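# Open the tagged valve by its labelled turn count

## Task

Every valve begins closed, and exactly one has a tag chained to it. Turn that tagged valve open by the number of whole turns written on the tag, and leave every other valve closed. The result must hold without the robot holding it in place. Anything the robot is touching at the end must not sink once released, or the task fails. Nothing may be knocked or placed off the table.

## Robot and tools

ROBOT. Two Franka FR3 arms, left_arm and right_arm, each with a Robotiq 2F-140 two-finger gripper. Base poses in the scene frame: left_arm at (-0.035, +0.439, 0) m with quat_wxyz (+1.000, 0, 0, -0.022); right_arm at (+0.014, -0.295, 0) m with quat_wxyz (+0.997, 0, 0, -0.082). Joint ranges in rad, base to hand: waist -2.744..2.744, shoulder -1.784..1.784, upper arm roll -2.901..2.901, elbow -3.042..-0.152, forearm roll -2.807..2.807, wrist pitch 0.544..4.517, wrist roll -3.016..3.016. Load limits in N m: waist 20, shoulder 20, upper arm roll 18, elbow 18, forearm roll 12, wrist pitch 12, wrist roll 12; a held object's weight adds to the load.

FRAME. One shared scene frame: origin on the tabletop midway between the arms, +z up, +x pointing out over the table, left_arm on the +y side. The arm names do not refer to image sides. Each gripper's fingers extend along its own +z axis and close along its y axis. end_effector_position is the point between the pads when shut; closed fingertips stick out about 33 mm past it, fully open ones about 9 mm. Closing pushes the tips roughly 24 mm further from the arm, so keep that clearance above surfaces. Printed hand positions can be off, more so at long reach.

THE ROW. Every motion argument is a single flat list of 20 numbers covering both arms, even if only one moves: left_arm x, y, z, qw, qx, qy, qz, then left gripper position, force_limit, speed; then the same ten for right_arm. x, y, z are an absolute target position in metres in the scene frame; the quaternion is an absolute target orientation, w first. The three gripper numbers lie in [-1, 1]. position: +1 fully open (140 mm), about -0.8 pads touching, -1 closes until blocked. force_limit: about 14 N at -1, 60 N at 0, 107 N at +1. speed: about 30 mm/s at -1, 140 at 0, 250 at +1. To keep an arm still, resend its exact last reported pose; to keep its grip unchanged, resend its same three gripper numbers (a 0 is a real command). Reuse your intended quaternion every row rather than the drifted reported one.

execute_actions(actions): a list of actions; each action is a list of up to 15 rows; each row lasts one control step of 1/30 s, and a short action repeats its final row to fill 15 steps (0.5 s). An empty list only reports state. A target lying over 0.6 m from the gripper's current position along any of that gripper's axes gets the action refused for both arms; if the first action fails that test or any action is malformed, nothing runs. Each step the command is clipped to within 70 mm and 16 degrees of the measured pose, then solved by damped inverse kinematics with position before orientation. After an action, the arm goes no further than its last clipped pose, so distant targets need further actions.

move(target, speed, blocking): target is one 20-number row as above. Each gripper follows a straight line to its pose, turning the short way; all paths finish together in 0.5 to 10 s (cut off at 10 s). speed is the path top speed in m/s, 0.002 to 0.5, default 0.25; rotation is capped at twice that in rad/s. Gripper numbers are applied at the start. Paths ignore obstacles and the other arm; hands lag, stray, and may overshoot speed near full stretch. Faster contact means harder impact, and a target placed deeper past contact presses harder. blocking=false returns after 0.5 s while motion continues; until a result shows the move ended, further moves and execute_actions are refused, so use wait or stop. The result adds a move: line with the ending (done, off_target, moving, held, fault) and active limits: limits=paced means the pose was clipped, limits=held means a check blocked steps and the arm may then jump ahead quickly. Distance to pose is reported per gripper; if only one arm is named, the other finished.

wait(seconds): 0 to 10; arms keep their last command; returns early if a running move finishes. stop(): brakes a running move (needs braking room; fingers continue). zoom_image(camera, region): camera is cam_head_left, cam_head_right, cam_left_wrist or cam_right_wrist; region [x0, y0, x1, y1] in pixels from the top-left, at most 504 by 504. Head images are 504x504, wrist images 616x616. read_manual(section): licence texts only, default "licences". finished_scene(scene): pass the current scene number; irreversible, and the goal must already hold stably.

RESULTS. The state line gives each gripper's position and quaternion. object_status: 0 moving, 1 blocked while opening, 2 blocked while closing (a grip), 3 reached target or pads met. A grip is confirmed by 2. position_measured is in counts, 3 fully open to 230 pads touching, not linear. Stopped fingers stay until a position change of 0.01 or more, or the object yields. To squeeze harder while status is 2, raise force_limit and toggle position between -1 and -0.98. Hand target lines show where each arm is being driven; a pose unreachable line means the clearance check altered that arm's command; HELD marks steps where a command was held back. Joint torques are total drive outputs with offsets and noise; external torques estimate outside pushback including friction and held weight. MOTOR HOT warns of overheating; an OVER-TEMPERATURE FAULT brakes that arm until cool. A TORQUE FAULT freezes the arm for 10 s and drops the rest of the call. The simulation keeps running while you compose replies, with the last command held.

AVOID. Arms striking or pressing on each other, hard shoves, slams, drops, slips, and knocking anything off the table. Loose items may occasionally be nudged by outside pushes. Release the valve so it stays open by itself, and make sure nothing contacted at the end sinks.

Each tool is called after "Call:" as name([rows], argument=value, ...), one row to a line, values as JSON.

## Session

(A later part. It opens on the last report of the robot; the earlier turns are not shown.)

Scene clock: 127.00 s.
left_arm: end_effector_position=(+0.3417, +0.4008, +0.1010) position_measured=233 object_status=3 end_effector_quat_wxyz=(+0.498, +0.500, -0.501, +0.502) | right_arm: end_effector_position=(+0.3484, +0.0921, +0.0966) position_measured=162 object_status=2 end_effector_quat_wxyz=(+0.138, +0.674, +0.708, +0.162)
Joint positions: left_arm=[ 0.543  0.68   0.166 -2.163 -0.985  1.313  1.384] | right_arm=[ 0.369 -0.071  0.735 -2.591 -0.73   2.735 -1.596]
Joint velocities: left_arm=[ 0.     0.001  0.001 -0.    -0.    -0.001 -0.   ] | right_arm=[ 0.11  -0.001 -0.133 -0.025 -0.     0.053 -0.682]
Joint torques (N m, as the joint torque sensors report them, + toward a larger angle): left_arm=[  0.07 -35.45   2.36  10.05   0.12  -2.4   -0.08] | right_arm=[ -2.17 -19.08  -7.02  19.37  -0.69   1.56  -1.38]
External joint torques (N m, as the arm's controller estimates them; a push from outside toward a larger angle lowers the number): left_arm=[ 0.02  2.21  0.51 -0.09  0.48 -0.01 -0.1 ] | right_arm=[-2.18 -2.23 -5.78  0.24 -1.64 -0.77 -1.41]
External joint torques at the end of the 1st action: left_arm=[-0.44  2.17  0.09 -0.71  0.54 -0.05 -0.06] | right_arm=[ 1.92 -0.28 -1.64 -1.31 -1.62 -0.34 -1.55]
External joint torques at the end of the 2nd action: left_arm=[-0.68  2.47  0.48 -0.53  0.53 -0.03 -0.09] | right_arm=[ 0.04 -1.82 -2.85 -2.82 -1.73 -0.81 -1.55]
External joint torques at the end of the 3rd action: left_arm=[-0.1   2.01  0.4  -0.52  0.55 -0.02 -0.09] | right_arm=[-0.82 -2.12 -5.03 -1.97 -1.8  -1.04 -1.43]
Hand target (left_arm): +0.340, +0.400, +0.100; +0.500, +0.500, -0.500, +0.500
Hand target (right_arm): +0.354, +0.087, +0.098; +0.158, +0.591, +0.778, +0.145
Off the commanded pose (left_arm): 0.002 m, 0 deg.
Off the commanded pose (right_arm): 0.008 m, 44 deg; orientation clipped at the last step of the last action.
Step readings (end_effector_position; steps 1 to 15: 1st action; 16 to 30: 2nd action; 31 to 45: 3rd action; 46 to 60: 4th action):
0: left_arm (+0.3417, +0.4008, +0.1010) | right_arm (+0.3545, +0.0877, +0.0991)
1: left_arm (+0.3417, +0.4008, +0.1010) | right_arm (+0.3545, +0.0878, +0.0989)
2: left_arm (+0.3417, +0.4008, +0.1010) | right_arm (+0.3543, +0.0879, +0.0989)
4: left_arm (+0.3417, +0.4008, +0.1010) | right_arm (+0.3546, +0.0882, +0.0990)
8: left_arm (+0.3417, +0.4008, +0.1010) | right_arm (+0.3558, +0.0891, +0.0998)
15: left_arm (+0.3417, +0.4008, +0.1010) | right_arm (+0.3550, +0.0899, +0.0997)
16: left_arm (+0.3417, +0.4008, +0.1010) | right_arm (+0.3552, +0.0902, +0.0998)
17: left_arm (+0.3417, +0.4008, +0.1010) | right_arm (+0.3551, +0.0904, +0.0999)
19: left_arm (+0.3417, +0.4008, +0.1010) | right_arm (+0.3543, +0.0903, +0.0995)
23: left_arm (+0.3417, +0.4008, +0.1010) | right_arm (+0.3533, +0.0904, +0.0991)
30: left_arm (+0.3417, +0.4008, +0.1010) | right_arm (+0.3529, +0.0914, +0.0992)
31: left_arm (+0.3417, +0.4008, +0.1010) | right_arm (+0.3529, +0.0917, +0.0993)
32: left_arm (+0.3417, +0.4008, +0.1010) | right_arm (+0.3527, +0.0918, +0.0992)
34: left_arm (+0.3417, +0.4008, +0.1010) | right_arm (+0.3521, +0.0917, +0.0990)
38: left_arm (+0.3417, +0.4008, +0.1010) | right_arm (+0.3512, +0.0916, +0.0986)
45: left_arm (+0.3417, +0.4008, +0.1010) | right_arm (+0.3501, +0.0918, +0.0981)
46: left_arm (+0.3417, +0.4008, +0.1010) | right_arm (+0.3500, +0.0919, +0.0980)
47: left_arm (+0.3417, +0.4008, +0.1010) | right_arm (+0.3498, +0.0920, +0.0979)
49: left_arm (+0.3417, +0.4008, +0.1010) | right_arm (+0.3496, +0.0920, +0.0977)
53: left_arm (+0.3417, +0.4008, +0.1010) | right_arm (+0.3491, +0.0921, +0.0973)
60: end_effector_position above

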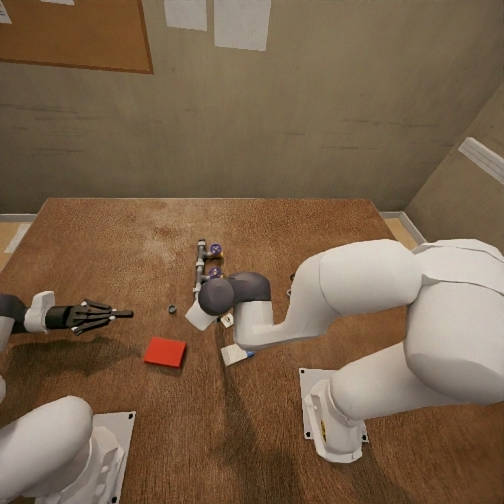

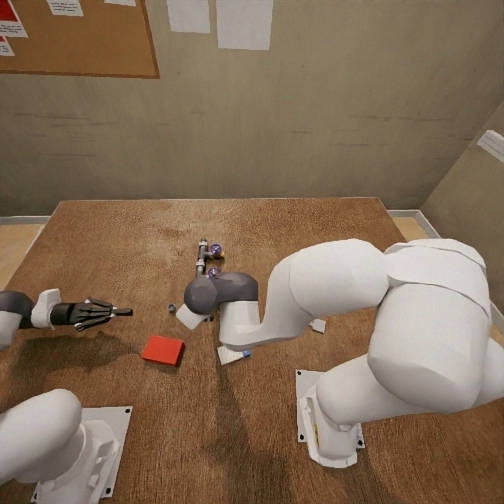

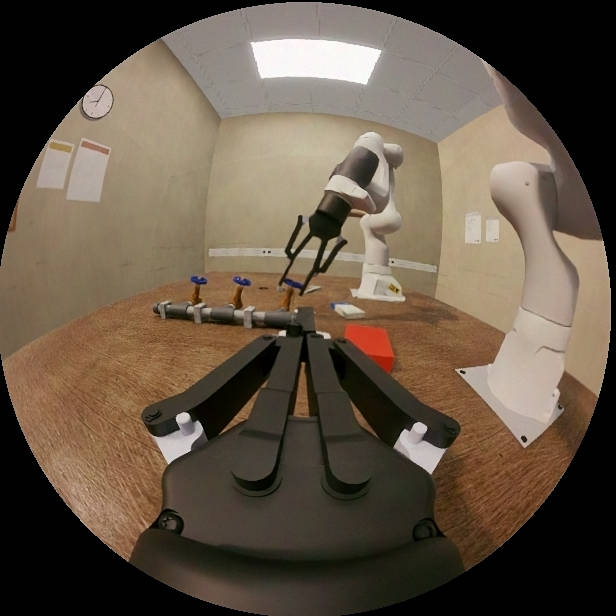

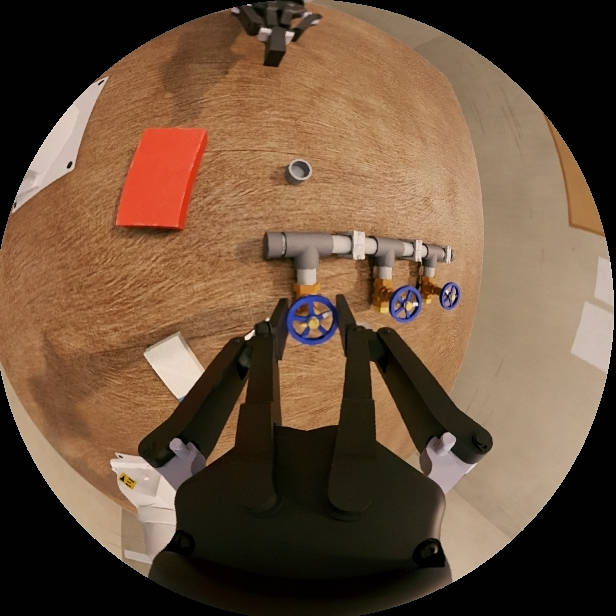

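Call:
zoom_image(camera="cam_right_wrist", region=[270, 260, 470, 360])

Region (270, 260, 470, 360) of cam_right_wrist's 616x616 image, scaled by 2.520, with more detail than that image has.

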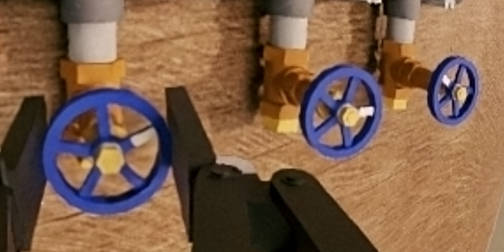

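Call:
execute_actions([
  [[0.34,0.40,0.10,0.5,0.5,-0.5,0.5,-1,0,0,0.353,0.088,0.098,0.0923,0.701,0.701,0.0923,-0.97,1,0]],
  [[0.34,0.40,0.10,0.5,0.5,-0.5,0.5,-1,0,0,0.353,0.088,0.098,0.0923,0.701,0.701,0.0923,-0.97,1,0]],
  [[0.34,0.40,0.10,0.5,0.5,-0.5,0.5,-1,0,0,0.353,0.088,0.098,0.1206,0.3794,0.9159,0.0499,-0.97,1,0]],
  [[0.34,0.40,0.10,0.5,0.5,-0.5,0.5,-1,0,0,0.353,0.088,0.098,0.1206,0.3794,0.9159,0.0499,-0.97,1,0]],
  [[0.34,0.40,0.10,0.5,0.5,-0.5,0.5,-1,0,0,0.353,0.088,0.098,0.1206,0.3794,0.9159,0.0499,-0.97,1,0]],
])

Call:
zoom_image(camera="cam_right_wrist", region=[270, 260, 470, 360])

Scene clock: 141.07 s.
left_arm: end_effector_position=(+0.3417, +0.4008, +0.1010) position_measured=233 object_status=3 end_effector_quat_wxyz=(+0.498, +0.500, -0.501, +0.502) | right_arm: end_effector_position=(+0.3477, +0.0921, +0.0978) position_measured=167 object_status=2 end_effector_quat_wxyz=(+0.121, +0.400, +0.907, +0.055)
Joint positions: left_arm=[ 0.543  0.68   0.166 -2.164 -0.985  1.313  1.384] | right_arm=[ 0.445 -0.027  0.649 -2.504 -0.394  2.611 -2.621]
Joint velocities: left_arm=[ 0.001  0.001 -0.001  0.     0.001  0.     0.   ] | right_arm=[ 0.001 -0.    -0.006  0.003  0.034 -0.001 -0.126]
Joint torques (N m, as the joint torque sensors report them, + toward a larger angle): left_arm=[ -0.07 -35.57   2.5    9.95   0.1   -2.42  -0.09] | right_arm=[ -2.65 -19.54  -6.51  22.03   0.08   2.33  -1.22]
External joint torques (N m, as the arm's controller estimates them; a push from outside toward a larger angle lowers the number): left_arm=[-0.05  2.14  0.73 -0.2   0.46 -0.01 -0.12] | right_arm=[-2.68  1.06 -6.09  1.99 -0.64 -0.27 -1.23]
External joint torques at the end of the 1st action: left_arm=[-0.74  2.11  0.43 -0.37  0.49 -0.06 -0.11] | right_arm=[-2.43 -0.52 -4.87  1.92  3.16 -1.64  1.2 ]
External joint torques at the end of the 2nd action: left_arm=[-0.25  2.41  0.4  -0.16  0.48  0.02 -0.09] | right_arm=[-1.52 -0.66 -3.81  0.96  2.71 -1.85  0.59]
External joint torques at the end of the 3rd action: left_arm=[-0.07  2.08  0.14  0.13  0.47 -0.05 -0.1 ] | right_arm=[-1.02 -1.21 -5.3   0.22 -3.17  0.01 -1.76]
External joint torques at the end of the 4th action: left_arm=[-0.17  1.39  0.43 -0.22  0.51  0.05 -0.05] | right_arm=[-2.32  0.59 -6.05  3.17 -1.05 -0.34 -1.39]
Hand target (left_arm): +0.340, +0.400, +0.100; +0.500, +0.500, -0.500, +0.500
Hand target (right_arm): +0.353, +0.088, +0.098; +0.122, +0.380, +0.915, +0.050
Off the commanded pose (left_arm): 0.002 m, 0 deg.
Off the commanded pose (right_arm): 0.007 m, 3 deg.
Step readings (end_effector_position; steps 1 to 15: 1st action; 16 to 30: 2nd action; 31 to 45: 3rd action; 46 to 60: 4th action; 61 to 75: 5th action):
0: left_arm (+0.3417, +0.4008, +0.1010) | right_arm (+0.3477, +0.0918, +0.0958)
1: left_arm (+0.3417, +0.4008, +0.1010) | right_arm (+0.3480, +0.0920, +0.0963)
2: left_arm (+0.3417, +0.4008, +0.1010) | right_arm (+0.3489, +0.0921, +0.0964)
4: left_arm (+0.3417, +0.4008, +0.1010) | right_arm (+0.3500, +0.0926, +0.0970)
8: left_arm (+0.3417, +0.4008, +0.1010) | right_arm (+0.3510, +0.0936, +0.0983)
15: left_arm (+0.3417, +0.4008, +0.1010) | right_arm (+0.3515, +0.0938, +0.0989)
16: left_arm (+0.3417, +0.4008, +0.1010) | right_arm (+0.3515, +0.0938, +0.0990)
17: left_arm (+0.3417, +0.4008, +0.1010) | right_arm (+0.3515, +0.0938, +0.0990)
19: left_arm (+0.3417, +0.4008, +0.1010) | right_arm (+0.3516, +0.0938, +0.0991)
23: left_arm (+0.3417, +0.4008, +0.1010) | right_arm (+0.3516, +0.0938, +0.0991)
30: left_arm (+0.3417, +0.4008, +0.1010) | right_arm (+0.3516, +0.0938, +0.0991)
31: left_arm (+0.3417, +0.4008, +0.1010) | right_arm (+0.3513, +0.0939, +0.0990)
32: left_arm (+0.3417, +0.4008, +0.1010) | right_arm (+0.3510, +0.0939, +0.0989)
34: left_arm (+0.3417, +0.4008, +0.1010) | right_arm (+0.3504, +0.0939, +0.0987)
38: left_arm (+0.3417, +0.4008, +0.1010) | right_arm (+0.3494, +0.0938, +0.0983)
45: left_arm (+0.3417, +0.4008, +0.1010) | right_arm (+0.3482, +0.0935, +0.0978)
46: left_arm (+0.3417, +0.4008, +0.1010) | right_arm (+0.3480, +0.0934, +0.0977)
47: left_arm (+0.3417, +0.4008, +0.1010) | right_arm (+0.3479, +0.0933, +0.0977)
49: left_arm (+0.3417, +0.4008, +0.1010) | right_arm (+0.3477, +0.0932, +0.0976)
53: left_arm (+0.3417, +0.4008, +0.1010) | right_arm (+0.3475, +0.0929, +0.0975)
60: left_arm (+0.3417, +0.4008, +0.1010) | right_arm (+0.3476, +0.0926, +0.0977)
61: left_arm (+0.3417, +0.4008, +0.1010) | right_arm (+0.3476, +0.0925, +0.0977)
62: left_arm (+0.3417, +0.4008, +0.1010) | right_arm (+0.3476, +0.0925, +0.0977)
64: left_arm (+0.3417, +0.4008, +0.1010) | right_arm (+0.3476, +0.0924, +0.0977)
68: left_arm (+0.3417, +0.4008, +0.1010) | right_arm (+0.3477, +0.0923, +0.0978)
75: end_effector_position above

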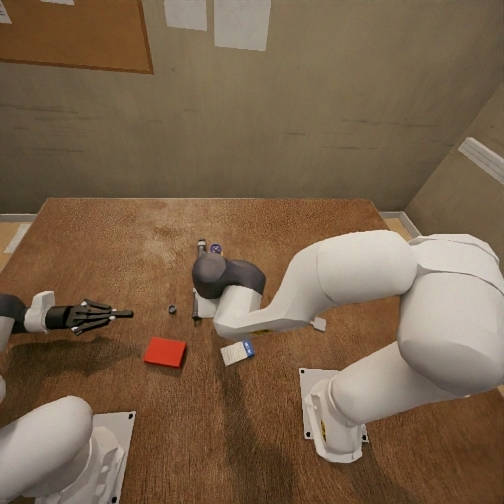

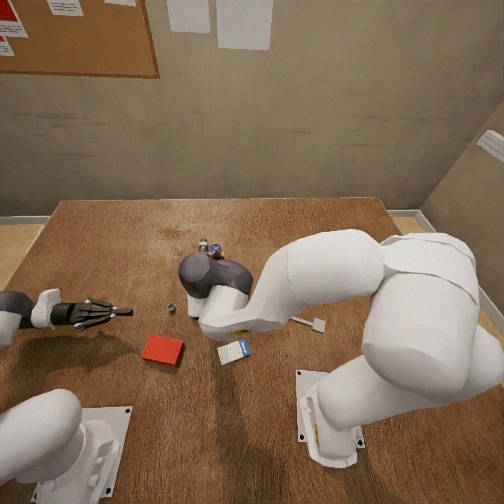

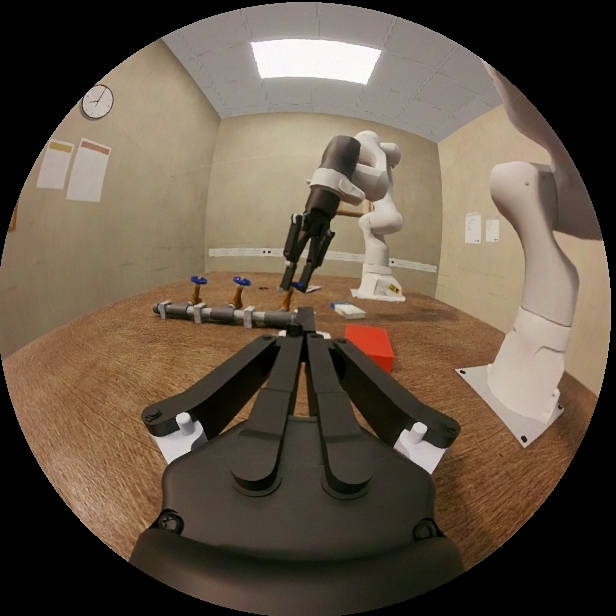

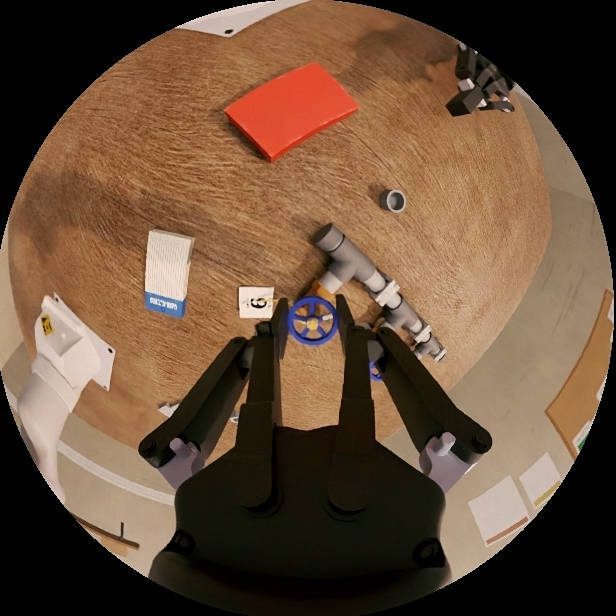

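Region (270, 260, 470, 360) of cam_right_wrist's 616x616 image, scaled by 2.520, with more detail than that image has.

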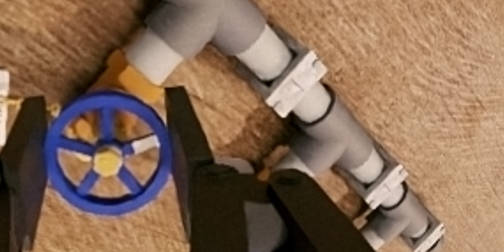

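Call:
execute_actions([
  [[0.34,0.4,0.1,0.5,0.5,-0.5,0.5,-1,0,0,0.35,0.092,0.098,0.1206,0.3794,0.9159,0.0499,0.15,1,1]],
  [[0.34,0.4,0.1,0.5,0.5,-0.5,0.5,-1,0,0,0.35,0.092,0.098,0.0499,0.9159,0.3794,0.1206,0.15,1,1]],
  [[0.34,0.4,0.1,0.5,0.5,-0.5,0.5,-1,0,0,0.35,0.092,0.098,-0.0499,0.9159,-0.3794,0.1206,0.15,1,1]],
  [[0.34,0.4,0.1,0.5,0.5,-0.5,0.5,-1,0,0,0.35,0.092,0.098,-0.0923,0.701,-0.701,0.0923,0.15,1,1]],
  [[0.34,0.4,0.1,0.5,0.5,-0.5,0.5,-1,0,0,0.35,0.092,0.098,-0.1294,0.1294,-0.9829,0.017,0.15,1,1]],
  [[0.34,0.4,0.1,0.5,0.5,-0.5,0.5,-1,0,0,0.35,0.092,0.098,-0.1294,0.1294,-0.9829,0.017,0.15,1,1]],
])

Scene clock: 156.10 s.
left_arm: end_effector_position=(+0.3417, +0.4008, +0.1010) position_measured=233 object_status=3 end_effector_quat_wxyz=(+0.498, +0.500, -0.501, +0.502) | right_arm: end_effector_position=(+0.3500, +0.0933, +0.0982) position_measured=110 object_status=3 end_effector_quat_wxyz=(+0.093, +0.566, +0.815, +0.084)
Joint positions: left_arm=[ 0.543  0.68   0.166 -2.164 -0.985  1.313  1.384] | right_arm=[ 0.406 -0.034  0.672 -2.516 -0.333  2.645 -2.303]
Joint velocities: left_arm=[-0.001 -0.     0.001  0.    -0.     0.     0.   ] | right_arm=[ 0.067  0.016  0.009  0.009 -0.415 -0.06  -0.558]
Joint torques (N m, as the joint torque sensors report them, + toward a larger angle): left_arm=[ -1.05 -36.01   2.26   9.86   0.14  -2.46  -0.02] | right_arm=[  1.8  -19.65  -0.58  23.04   0.29   2.49  -0.46]
External joint torques (N m, as the arm's controller estimates them; a push from outside toward a larger angle lowers the number): left_arm=[-0.98  1.84  0.52 -0.37  0.51 -0.06 -0.05] | right_arm=[ 2.04  0.41  0.23  2.96 -0.58 -0.22 -0.49]
External joint torques at the end of the 2nd action: left_arm=[-0.45  2.22  0.95 -0.34  0.46 -0.04  0.  ] | right_arm=[ 0.14 -1.3   0.25 -0.73  0.78  0.64  0.33]
External joint torques at the end of the 3rd action: left_arm=[-0.39  1.91  0.44 -0.69  0.53  0.08 -0.1 ] | right_arm=[-0.71 -1.61  0.6  -0.82  0.77  0.83  0.36]
External joint torques at the end of the 4th action: left_arm=[-0.21  2.32  0.36 -0.44  0.56 -0.08 -0.03] | right_arm=[-0.66 -2.05  0.69 -0.55  0.75  0.73  0.4 ]
External joint torques at the end of the 5th action: left_arm=[-0.1   1.85  0.26 -0.32  0.56  0.02 -0.03] | right_arm=[ 1.61  0.35 -0.38  2.9  -0.57 -0.25 -0.46]
Hand target (left_arm): +0.340, +0.400, +0.100; +0.500, +0.500, -0.500, +0.500
Hand target (right_arm): +0.350, +0.093, +0.098; +0.114, +0.471, +0.872, +0.070
Off the commanded pose (left_arm): 0.002 m, 0 deg.
Off the commanded pose (right_arm): 0.001 m, 85 deg; orientation clipped at the last step of the last action.
Step readings (end_effector_position; steps 1 to 15: 1st action; 16 to 30: 2nd action; 31 to 45: 3rd action; 46 to 60: 4th action; 61 to 75: 5th action; 76 to 90: 6th action):
0: left_arm (+0.3417, +0.4008, +0.1010) | right_arm (+0.3476, +0.0920, +0.0978)
1: left_arm (+0.3417, +0.4008, +0.1010) | right_arm (+0.3475, +0.0920, +0.0977)
2: left_arm (+0.3417, +0.4008, +0.1010) | right_arm (+0.3477, +0.0920, +0.0973)
4: left_arm (+0.3417, +0.4008, +0.1010) | right_arm (+0.3481, +0.0922, +0.0973)
8: left_arm (+0.3417, +0.4008, +0.1010) | right_arm (+0.3485, +0.0927, +0.0977)
15: left_arm (+0.3417, +0.4008, +0.1010) | right_arm (+0.3485, +0.0927, +0.0977)
16: left_arm (+0.3417, +0.4008, +0.1010) | right_arm (+0.3479, +0.0929, +0.0975)
17: left_arm (+0.3417, +0.4008, +0.1010) | right_arm (+0.3480, +0.0928, +0.0975)
19: left_arm (+0.3417, +0.4008, +0.1010) | right_arm (+0.3489, +0.0921, +0.0977)
23: left_arm (+0.3417, +0.4008, +0.1010) | right_arm (+0.3502, +0.0915, +0.0982)
30: left_arm (+0.3417, +0.4008, +0.1010) | right_arm (+0.3507, +0.0901, +0.0979)
31: left_arm (+0.3417, +0.4008, +0.1010) | right_arm (+0.3505, +0.0901, +0.0978)
32: left_arm (+0.3417, +0.4008, +0.1010) | right_arm (+0.3503, +0.0901, +0.0978)
34: left_arm (+0.3417, +0.4008, +0.1010) | right_arm (+0.3502, +0.0899, +0.0977)
38: left_arm (+0.3417, +0.4008, +0.1010) | right_arm (+0.3502, +0.0893, +0.0974)
45: left_arm (+0.3417, +0.4008, +0.1010) | right_arm (+0.3498, +0.0886, +0.0970)
46: left_arm (+0.3417, +0.4008, +0.1010) | right_arm (+0.3495, +0.0887, +0.0970)
47: left_arm (+0.3417, +0.4008, +0.1010) | right_arm (+0.3493, +0.0888, +0.0969)
49: left_arm (+0.3417, +0.4008, +0.1010) | right_arm (+0.3491, +0.0888, +0.0968)
53: left_arm (+0.3417, +0.4008, +0.1010) | right_arm (+0.3487, +0.0886, +0.0965)
60: left_arm (+0.3417, +0.4008, +0.1010) | right_arm (+0.3479, +0.0885, +0.0961)
61: left_arm (+0.3417, +0.4008, +0.1010) | right_arm (+0.3485, +0.0886, +0.0960)
62: left_arm (+0.3417, +0.4008, +0.1010) | right_arm (+0.3497, +0.0905, +0.0970)
64: left_arm (+0.3417, +0.4008, +0.1010) | right_arm (+0.3519, +0.0935, +0.0991)
68: left_arm (+0.3417, +0.4008, +0.1010) | right_arm (+0.3524, +0.0952, +0.1001)
75: left_arm (+0.3417, +0.4008, +0.1010) | right_arm (+0.3514, +0.0950, +0.0993)
76: left_arm (+0.3417, +0.4008, +0.1010) | right_arm (+0.3513, +0.0948, +0.0993)
77: left_arm (+0.3417, +0.4008, +0.1010) | right_arm (+0.3513, +0.0946, +0.0992)
79: left_arm (+0.3417, +0.4008, +0.1010) | right_arm (+0.3513, +0.0943, +0.0991)
83: left_arm (+0.3417, +0.4008, +0.1010) | right_arm (+0.3510, +0.0938, +0.0988)
90: end_effector_position above

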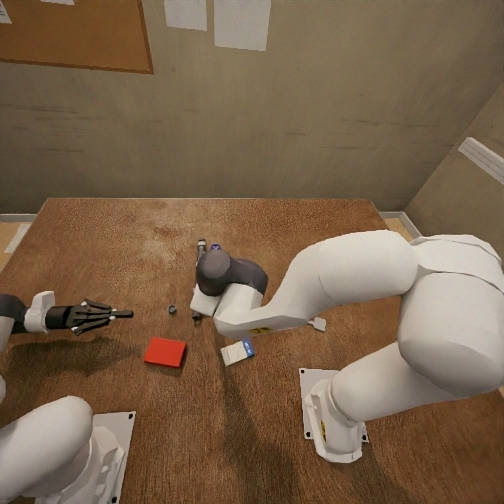

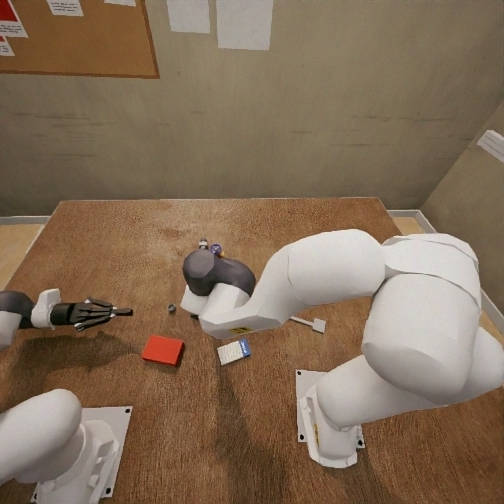

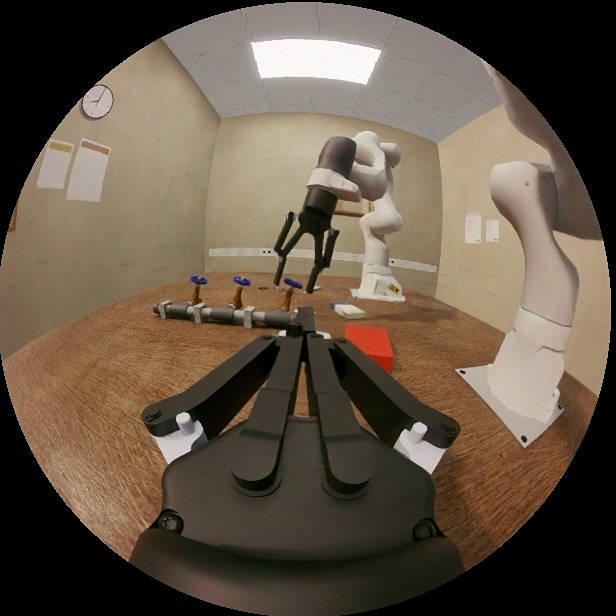

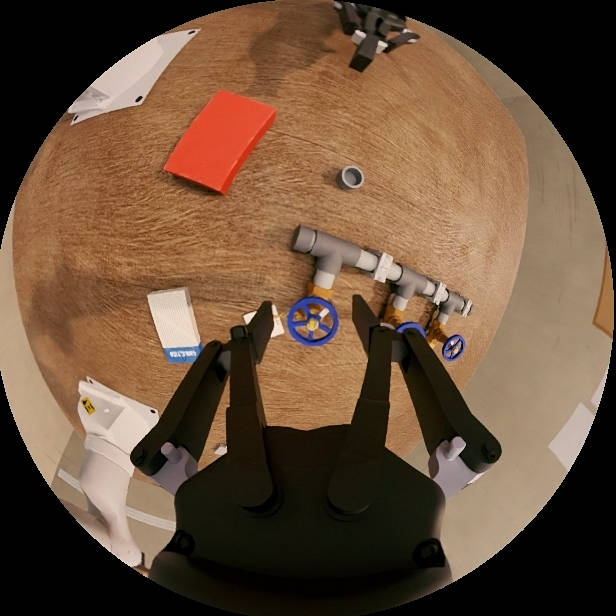

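Call:
move(target=[0.34,0.4,0.1,0.5,0.5,-0.5,0.5,-1,0,0,0.35,0.092,0.098,0,0.9914,0,0.1305,0.15,1,1], speed=0.5)

Call:
move(target=[0.34,0.4,0.1,0.5,0.5,-0.5,0.5,-1,0,0,0.35,0.092,0.098,-0.1294,0.1294,-0.9829,0.017,0.15,1,1], speed=0.5)

Call:
move(target=[0.34,0.4,0.1,0.5,0.5,-0.5,0.5,-1,0,0,0.35,0.092,0.098,-0.1294,0.1294,-0.9829,0.017,-1,1,1], speed=0.5)

Call:
move(target=[0.34,0.4,0.1,0.5,0.5,-0.5,0.5,-1,0,0,0.35,0.092,0.098,0,0.9914,0,0.1305,-1,1,1], speed=0.5)

Call:
move(target=[0.34,0.4,0.1,0.5,0.5,-0.5,0.5,-1,0,0,0.35,0.092,0.098,0.1206,0.3794,0.9159,0.0499,-1,1,1], speed=0.5)

Scene clock: 166.93 s.
left_arm: end_effector_position=(+0.3416, +0.4008, +0.1010) position_measured=233 object_status=3 end_effector_quat_wxyz=(+0.498, +0.500, -0.501, +0.502) | right_arm: end_effector_position=(+0.3497, +0.0921, +0.0983) position_measured=110 object_status=3 end_effector_quat_wxyz=(-0.001, +0.991, +0.007, +0.130)
Joint positions: left_arm=[ 0.543  0.68   0.166 -2.164 -0.985  1.313  1.384] | right_arm=[ 0.075 -0.038  1.016 -2.501 -0.351  2.615 -0.362]
Joint velocities: left_arm=[-0.     0.001 -0.     0.001  0.    -0.001 -0.001] | right_arm=[ 0.001  0.002  0.001  0.003 -0.007 -0.005  0.038]
Joint torques (N m, as the joint torque sensors report them, + toward a larger angle): left_arm=[ -0.32 -35.86   2.12  10.01   0.1   -2.47  -0.1 ] | right_arm=[ -0.17 -12.31  -0.71  22.43   0.16   2.5    0.28]
External joint torques (N m, as the arm's controller estimates them; a push from outside toward a larger angle lowers the number): left_arm=[-0.23  1.78  0.4  -0.11  0.46 -0.06 -0.12] | right_arm=[-0.22  0.57  0.17  2.2  -0.54 -0.17  0.27]
Hand target (left_arm): +0.340, +0.400, +0.100; +0.500, +0.500, -0.500, +0.500
Hand target (right_arm): +0.350, +0.092, +0.099; -0.001, +0.991, +0.000, +0.130
Off the commanded pose (left_arm): 0.002 m, 0 deg.
Off the commanded pose (right_arm): 0.000 m, 1 deg.
move: done; limits=paced

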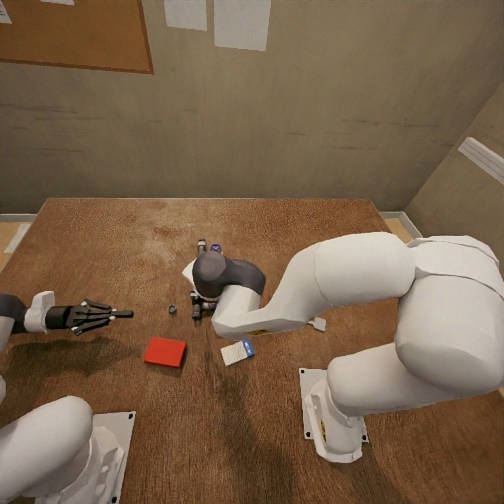

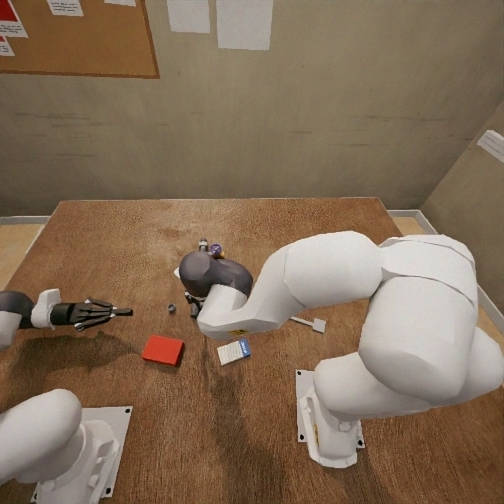

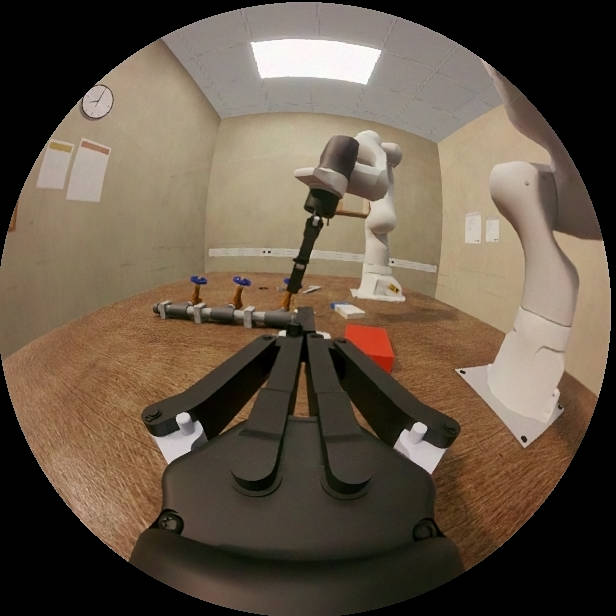

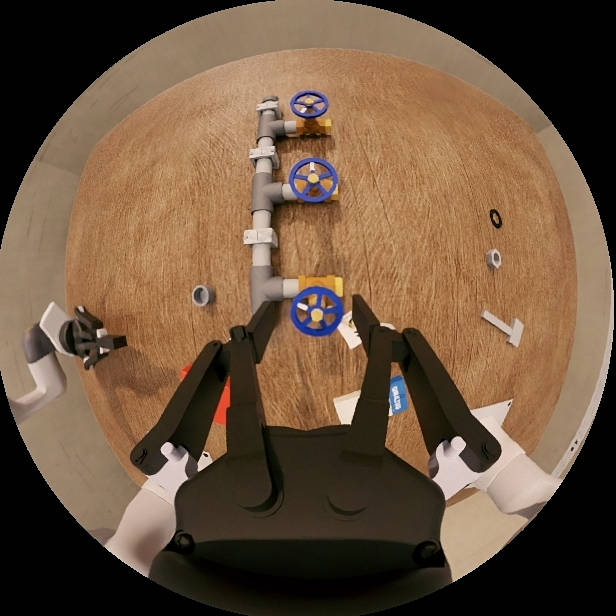

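Scene clock: 171.07 s.
left_arm: end_effector_position=(+0.3416, +0.4008, +0.1010) position_measured=233 object_status=3 end_effector_quat_wxyz=(+0.498, +0.500, -0.501, +0.502) | right_arm: end_effector_position=(+0.3558, +0.0866, +0.1014) position_measured=110 object_status=3 end_effector_quat_wxyz=(+0.134, -0.130, +0.982, -0.022)
Joint positions: left_arm=[ 0.543  0.68   0.166 -2.164 -0.985  1.313  1.384] | right_arm=[-0.432 -0.822  1.565 -2.442  0.918  2.373  1.633]
Joint velocities: left_arm=[-0.     0.     0.001 -0.     0.001  0.     0.002] | right_arm=[-0.002 -0.003 -0.     0.001  0.003 -0.01   0.026]
Joint torques (N m, as the joint torque sensors report them, + toward a larger angle): left_arm=[  0.12 -35.6    2.1    9.72   0.14  -2.45  -0.05] | right_arm=[ -0.29  14.78 -21.86  16.22   1.42   2.77   0.25]
External joint torques (N m, as the arm's controller estimates them; a push from outside toward a larger angle lowers the number): left_arm=[ 0.02  2.2   0.19 -0.51  0.5  -0.06 -0.08] | right_arm=[-0.13 -0.03 -0.9   2.08  0.71 -0.17  0.26]
Hand target (left_arm): +0.340, +0.400, +0.100; +0.500, +0.500, -0.500, +0.500
Hand target (right_arm): +0.355, +0.088, +0.101; +0.133, -0.124, +0.983, -0.021
Off the commanded pose (left_arm): 0.002 m, 0 deg.
Off the commanded pose (right_arm): 0.009 m, 1 deg.
move: off_target (right_arm); limits=paced

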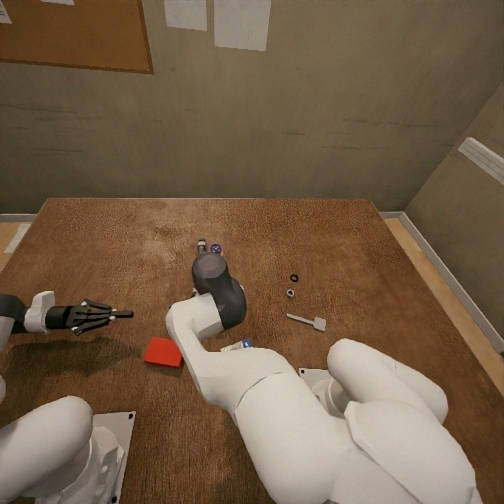

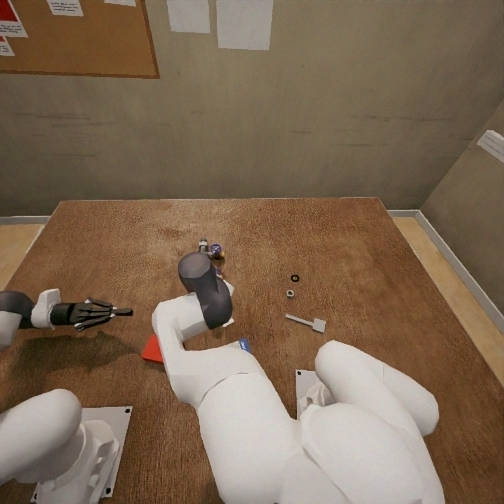

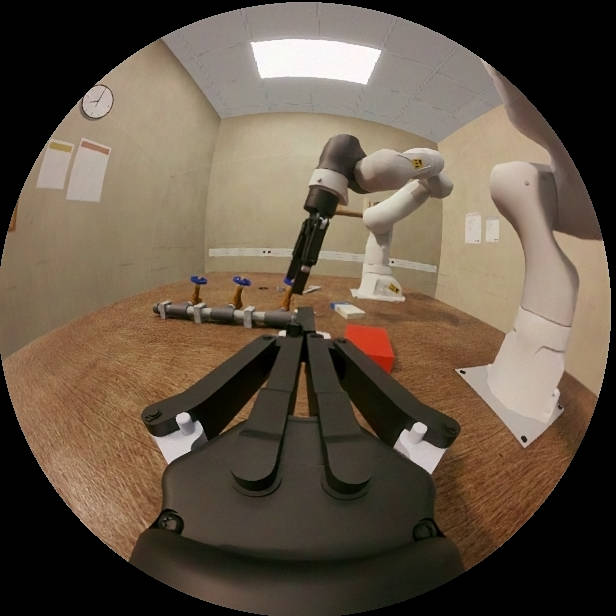

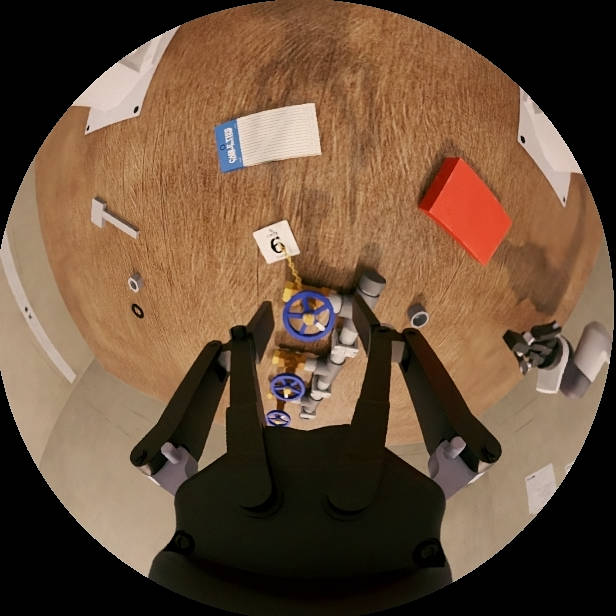

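Scene clock: 171.77 s.
left_arm: end_effector_position=(+0.3416, +0.4008, +0.1010) position_measured=233 object_status=3 end_effector_quat_wxyz=(+0.498, +0.500, -0.501, +0.502) | right_arm: end_effector_position=(+0.3570, +0.0835, +0.1016) position_measured=167 object_status=2 end_effector_quat_wxyz=(+0.133, -0.128, +0.982, -0.023)
Joint positions: left_arm=[ 0.543  0.68   0.166 -2.164 -0.985  1.313  1.384] | right_arm=[-0.433 -0.821  1.562 -2.445  0.915  2.372  1.633]
Joint velocities: left_arm=[ 0.    -0.     0.001  0.    -0.    -0.     0.   ] | right_arm=[ 0.001 -0.    -0.001 -0.     0.     0.001 -0.   ]
Joint torques (N m, as the joint torque sensors report them, + toward a larger angle): left_arm=[ -0.17 -35.65   2.25   9.49   0.12  -2.38  -0.05] | right_arm=[  3.15  19.37 -15.51  17.33   3.7    3.36   0.34]
External joint torques (N m, as the arm's controller estimates them; a push from outside toward a larger angle lowers the number): left_arm=[-0.22  2.13  0.41 -0.69  0.48  0.02 -0.07] | right_arm=[3.14 4.73 5.37 3.04 2.99 0.42 0.35]
Hand target (left_arm): +0.340, +0.400, +0.100; +0.500, +0.500, -0.500, +0.500
Hand target (right_arm): +0.350, +0.092, +0.098; +0.129, -0.129, +0.983, -0.017
Off the commanded pose (left_arm): 0.002 m, 0 deg.
Off the commanded pose (right_arm): 0.012 m, 1 deg.
move: off_target (right_arm)

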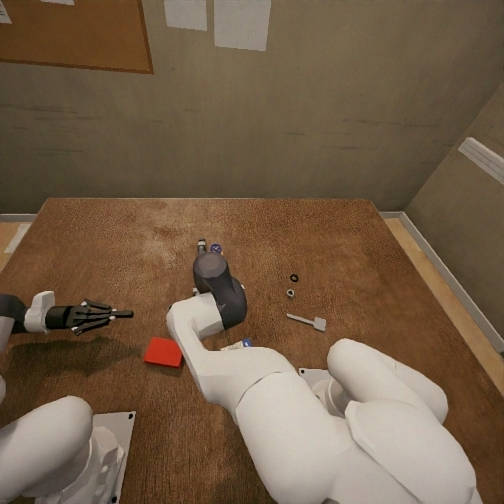

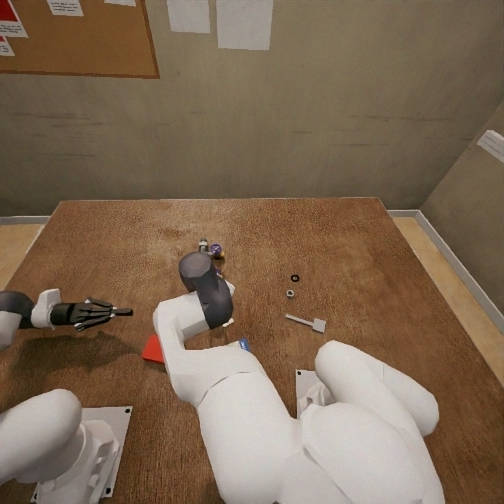

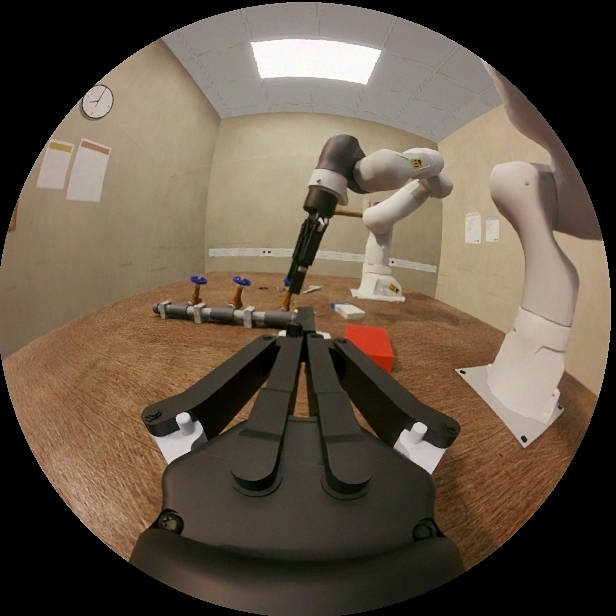

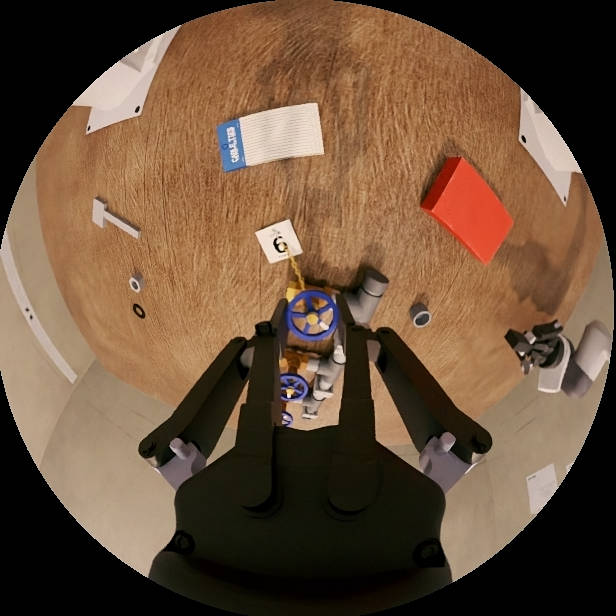

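Scene clock: 175.97 s.
left_arm: end_effector_position=(+0.3416, +0.4008, +0.1010) position_measured=233 object_status=3 end_effector_quat_wxyz=(+0.498, +0.500, -0.501, +0.502) | right_arm: end_effector_position=(+0.3519, +0.0903, +0.0995) position_measured=167 object_status=2 end_effector_quat_wxyz=(+0.003, +0.991, -0.011, +0.130)
Joint positions: left_arm=[ 0.543  0.68   0.166 -2.164 -0.985  1.313  1.384] | right_arm=[-0.521  0.244  1.606 -2.452 -0.765  2.457 -0.045]
Joint velocities: left_arm=[ 0.002  0.    -0.001  0.001  0.     0.     0.002] | right_arm=[ 0.     0.038 -0.001 -0.001 -0.05  -0.016  0.   ]
Joint torques (N m, as the joint torque sensors report them, + toward a larger angle): left_arm=[ -0.42 -35.76   2.85  10.25   0.14  -2.45  -0.04] | right_arm=[ 4.89  1.01  7.62 14.42  0.13  6.35 -0.7 ]
External joint torques (N m, as the arm's controller estimates them; a push from outside toward a larger angle lowers the number): left_arm=[-0.55  1.99  0.95  0.07  0.5  -0.06 -0.06] | right_arm=[ 4.82  4.05  0.91 -5.06 -0.48  3.9  -0.71]
Hand target (left_arm): +0.340, +0.400, +0.100; +0.500, +0.500, -0.500, +0.500
Hand target (right_arm): +0.343, +0.098, +0.098; -0.006, +0.992, +0.006, +0.127
Off the commanded pose (left_arm): 0.002 m, 0 deg.
Off the commanded pose (right_arm): 0.003 m, 1 deg.
move: done; limits=paced

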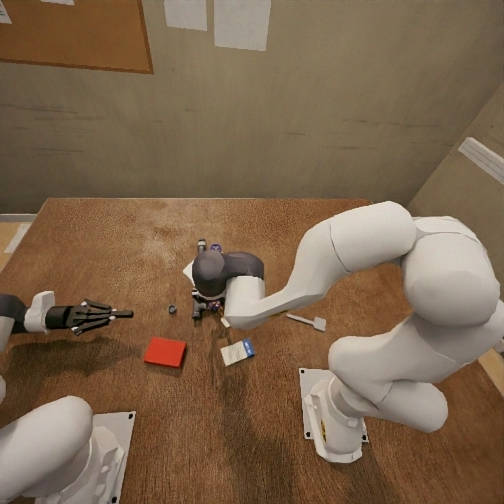

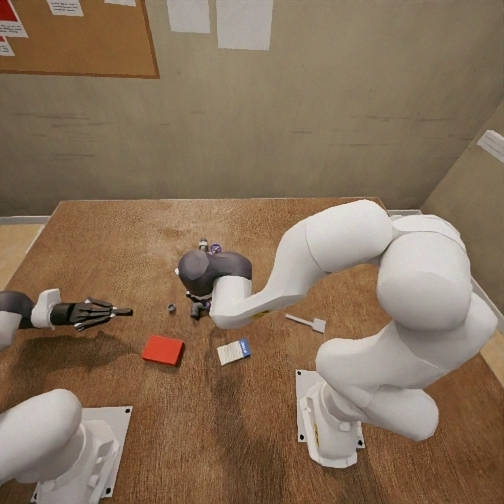

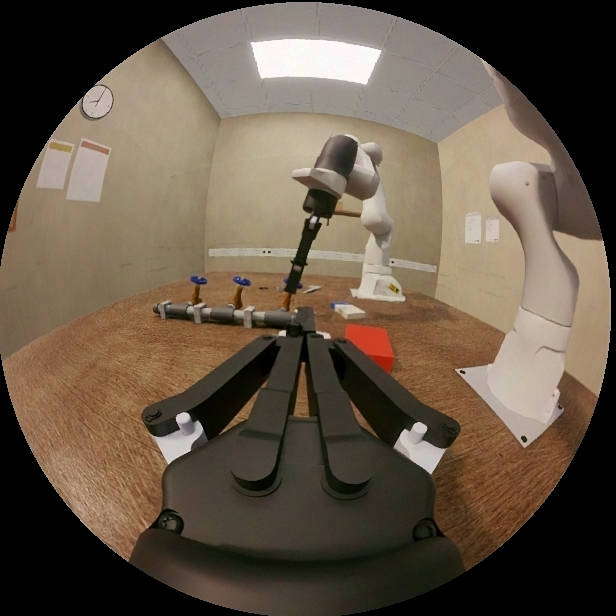

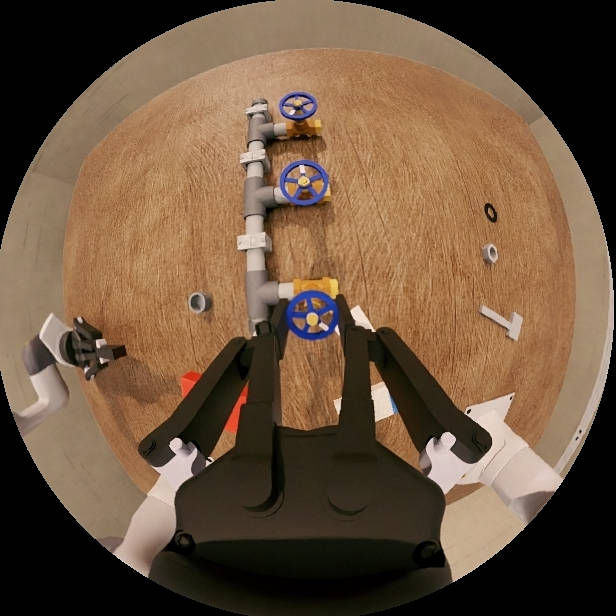

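Scene clock: 180.07 s.
left_arm: end_effector_position=(+0.3416, +0.4008, +0.1010) position_measured=233 object_status=3 end_effector_quat_wxyz=(+0.498, +0.500, -0.501, +0.502) | right_arm: end_effector_position=(+0.3509, +0.0933, +0.1011) position_measured=167 object_status=2 end_effector_quat_wxyz=(+0.123, +0.391, +0.911, +0.055)
Joint positions: left_arm=[ 0.543  0.68   0.166 -2.164 -0.985  1.313  1.384] | right_arm=[-0.436  0.985  1.661 -2.393 -1.373  1.881 -2.077]
Joint velocities: left_arm=[ 0.     0.     0.001 -0.001  0.001 -0.001  0.001] | right_arm=[ 0.002  0.006  0.001  0.002 -0.004 -0.006 -0.028]
Joint torques (N m, as the joint torque sensors report them, + toward a larger angle): left_arm=[  0.02 -35.45   2.3   10.09   0.16  -2.48  -0.05] | right_arm=[  2.98 -13.87  21.44  13.51   0.86   2.69  -1.01]
External joint torques (N m, as the arm's controller estimates them; a push from outside toward a larger angle lowers the number): left_arm=[ 0.03  2.16  0.52  0.    0.5  -0.07 -0.08] | right_arm=[ 3.    2.11 -1.58  1.44  0.45  0.44 -1.01]
Hand target (left_arm): +0.340, +0.400, +0.100; +0.500, +0.500, -0.500, +0.500
Hand target (right_arm): +0.349, +0.095, +0.100; +0.121, +0.379, +0.916, +0.054
Off the commanded pose (left_arm): 0.002 m, 0 deg.
Off the commanded pose (right_arm): 0.003 m, 2 deg.
move: done; limits=paced

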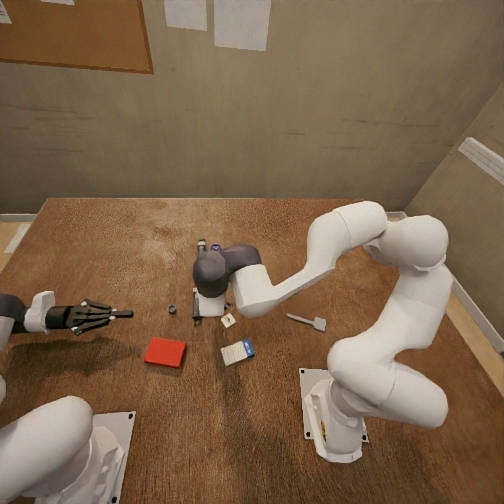

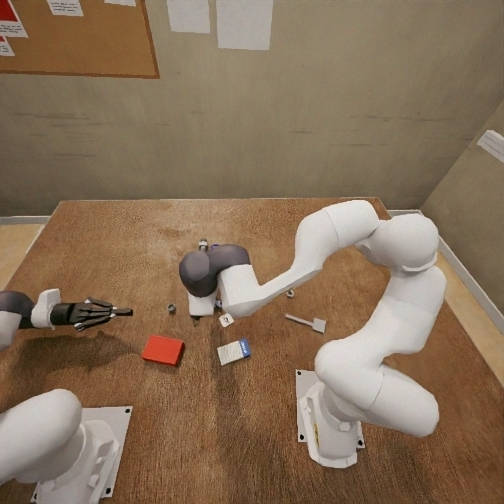

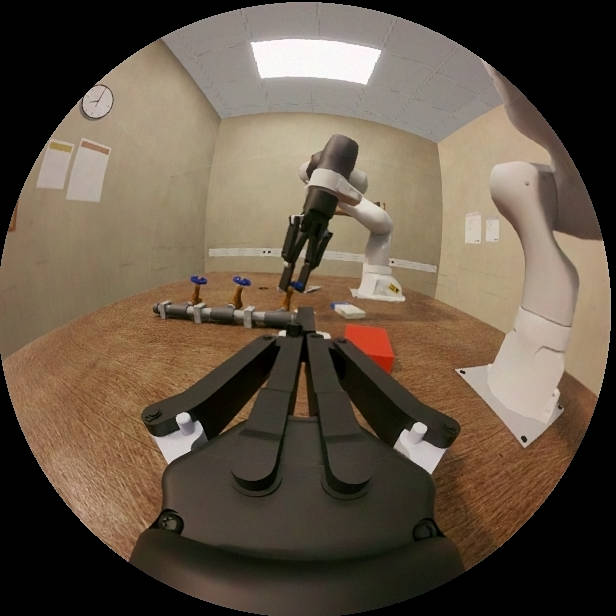

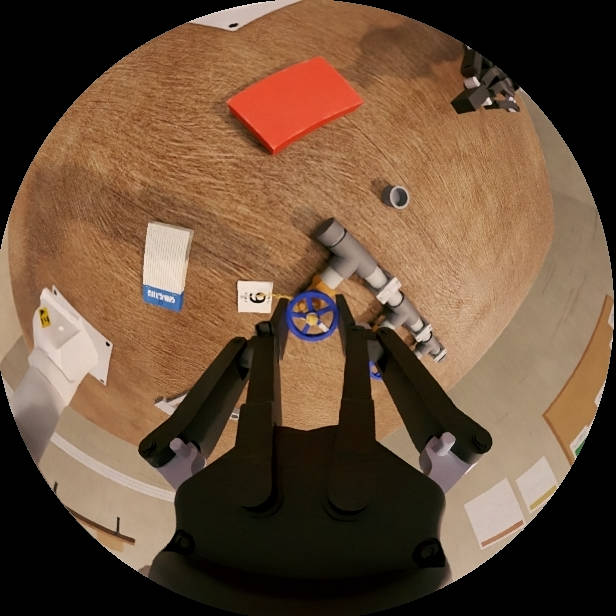

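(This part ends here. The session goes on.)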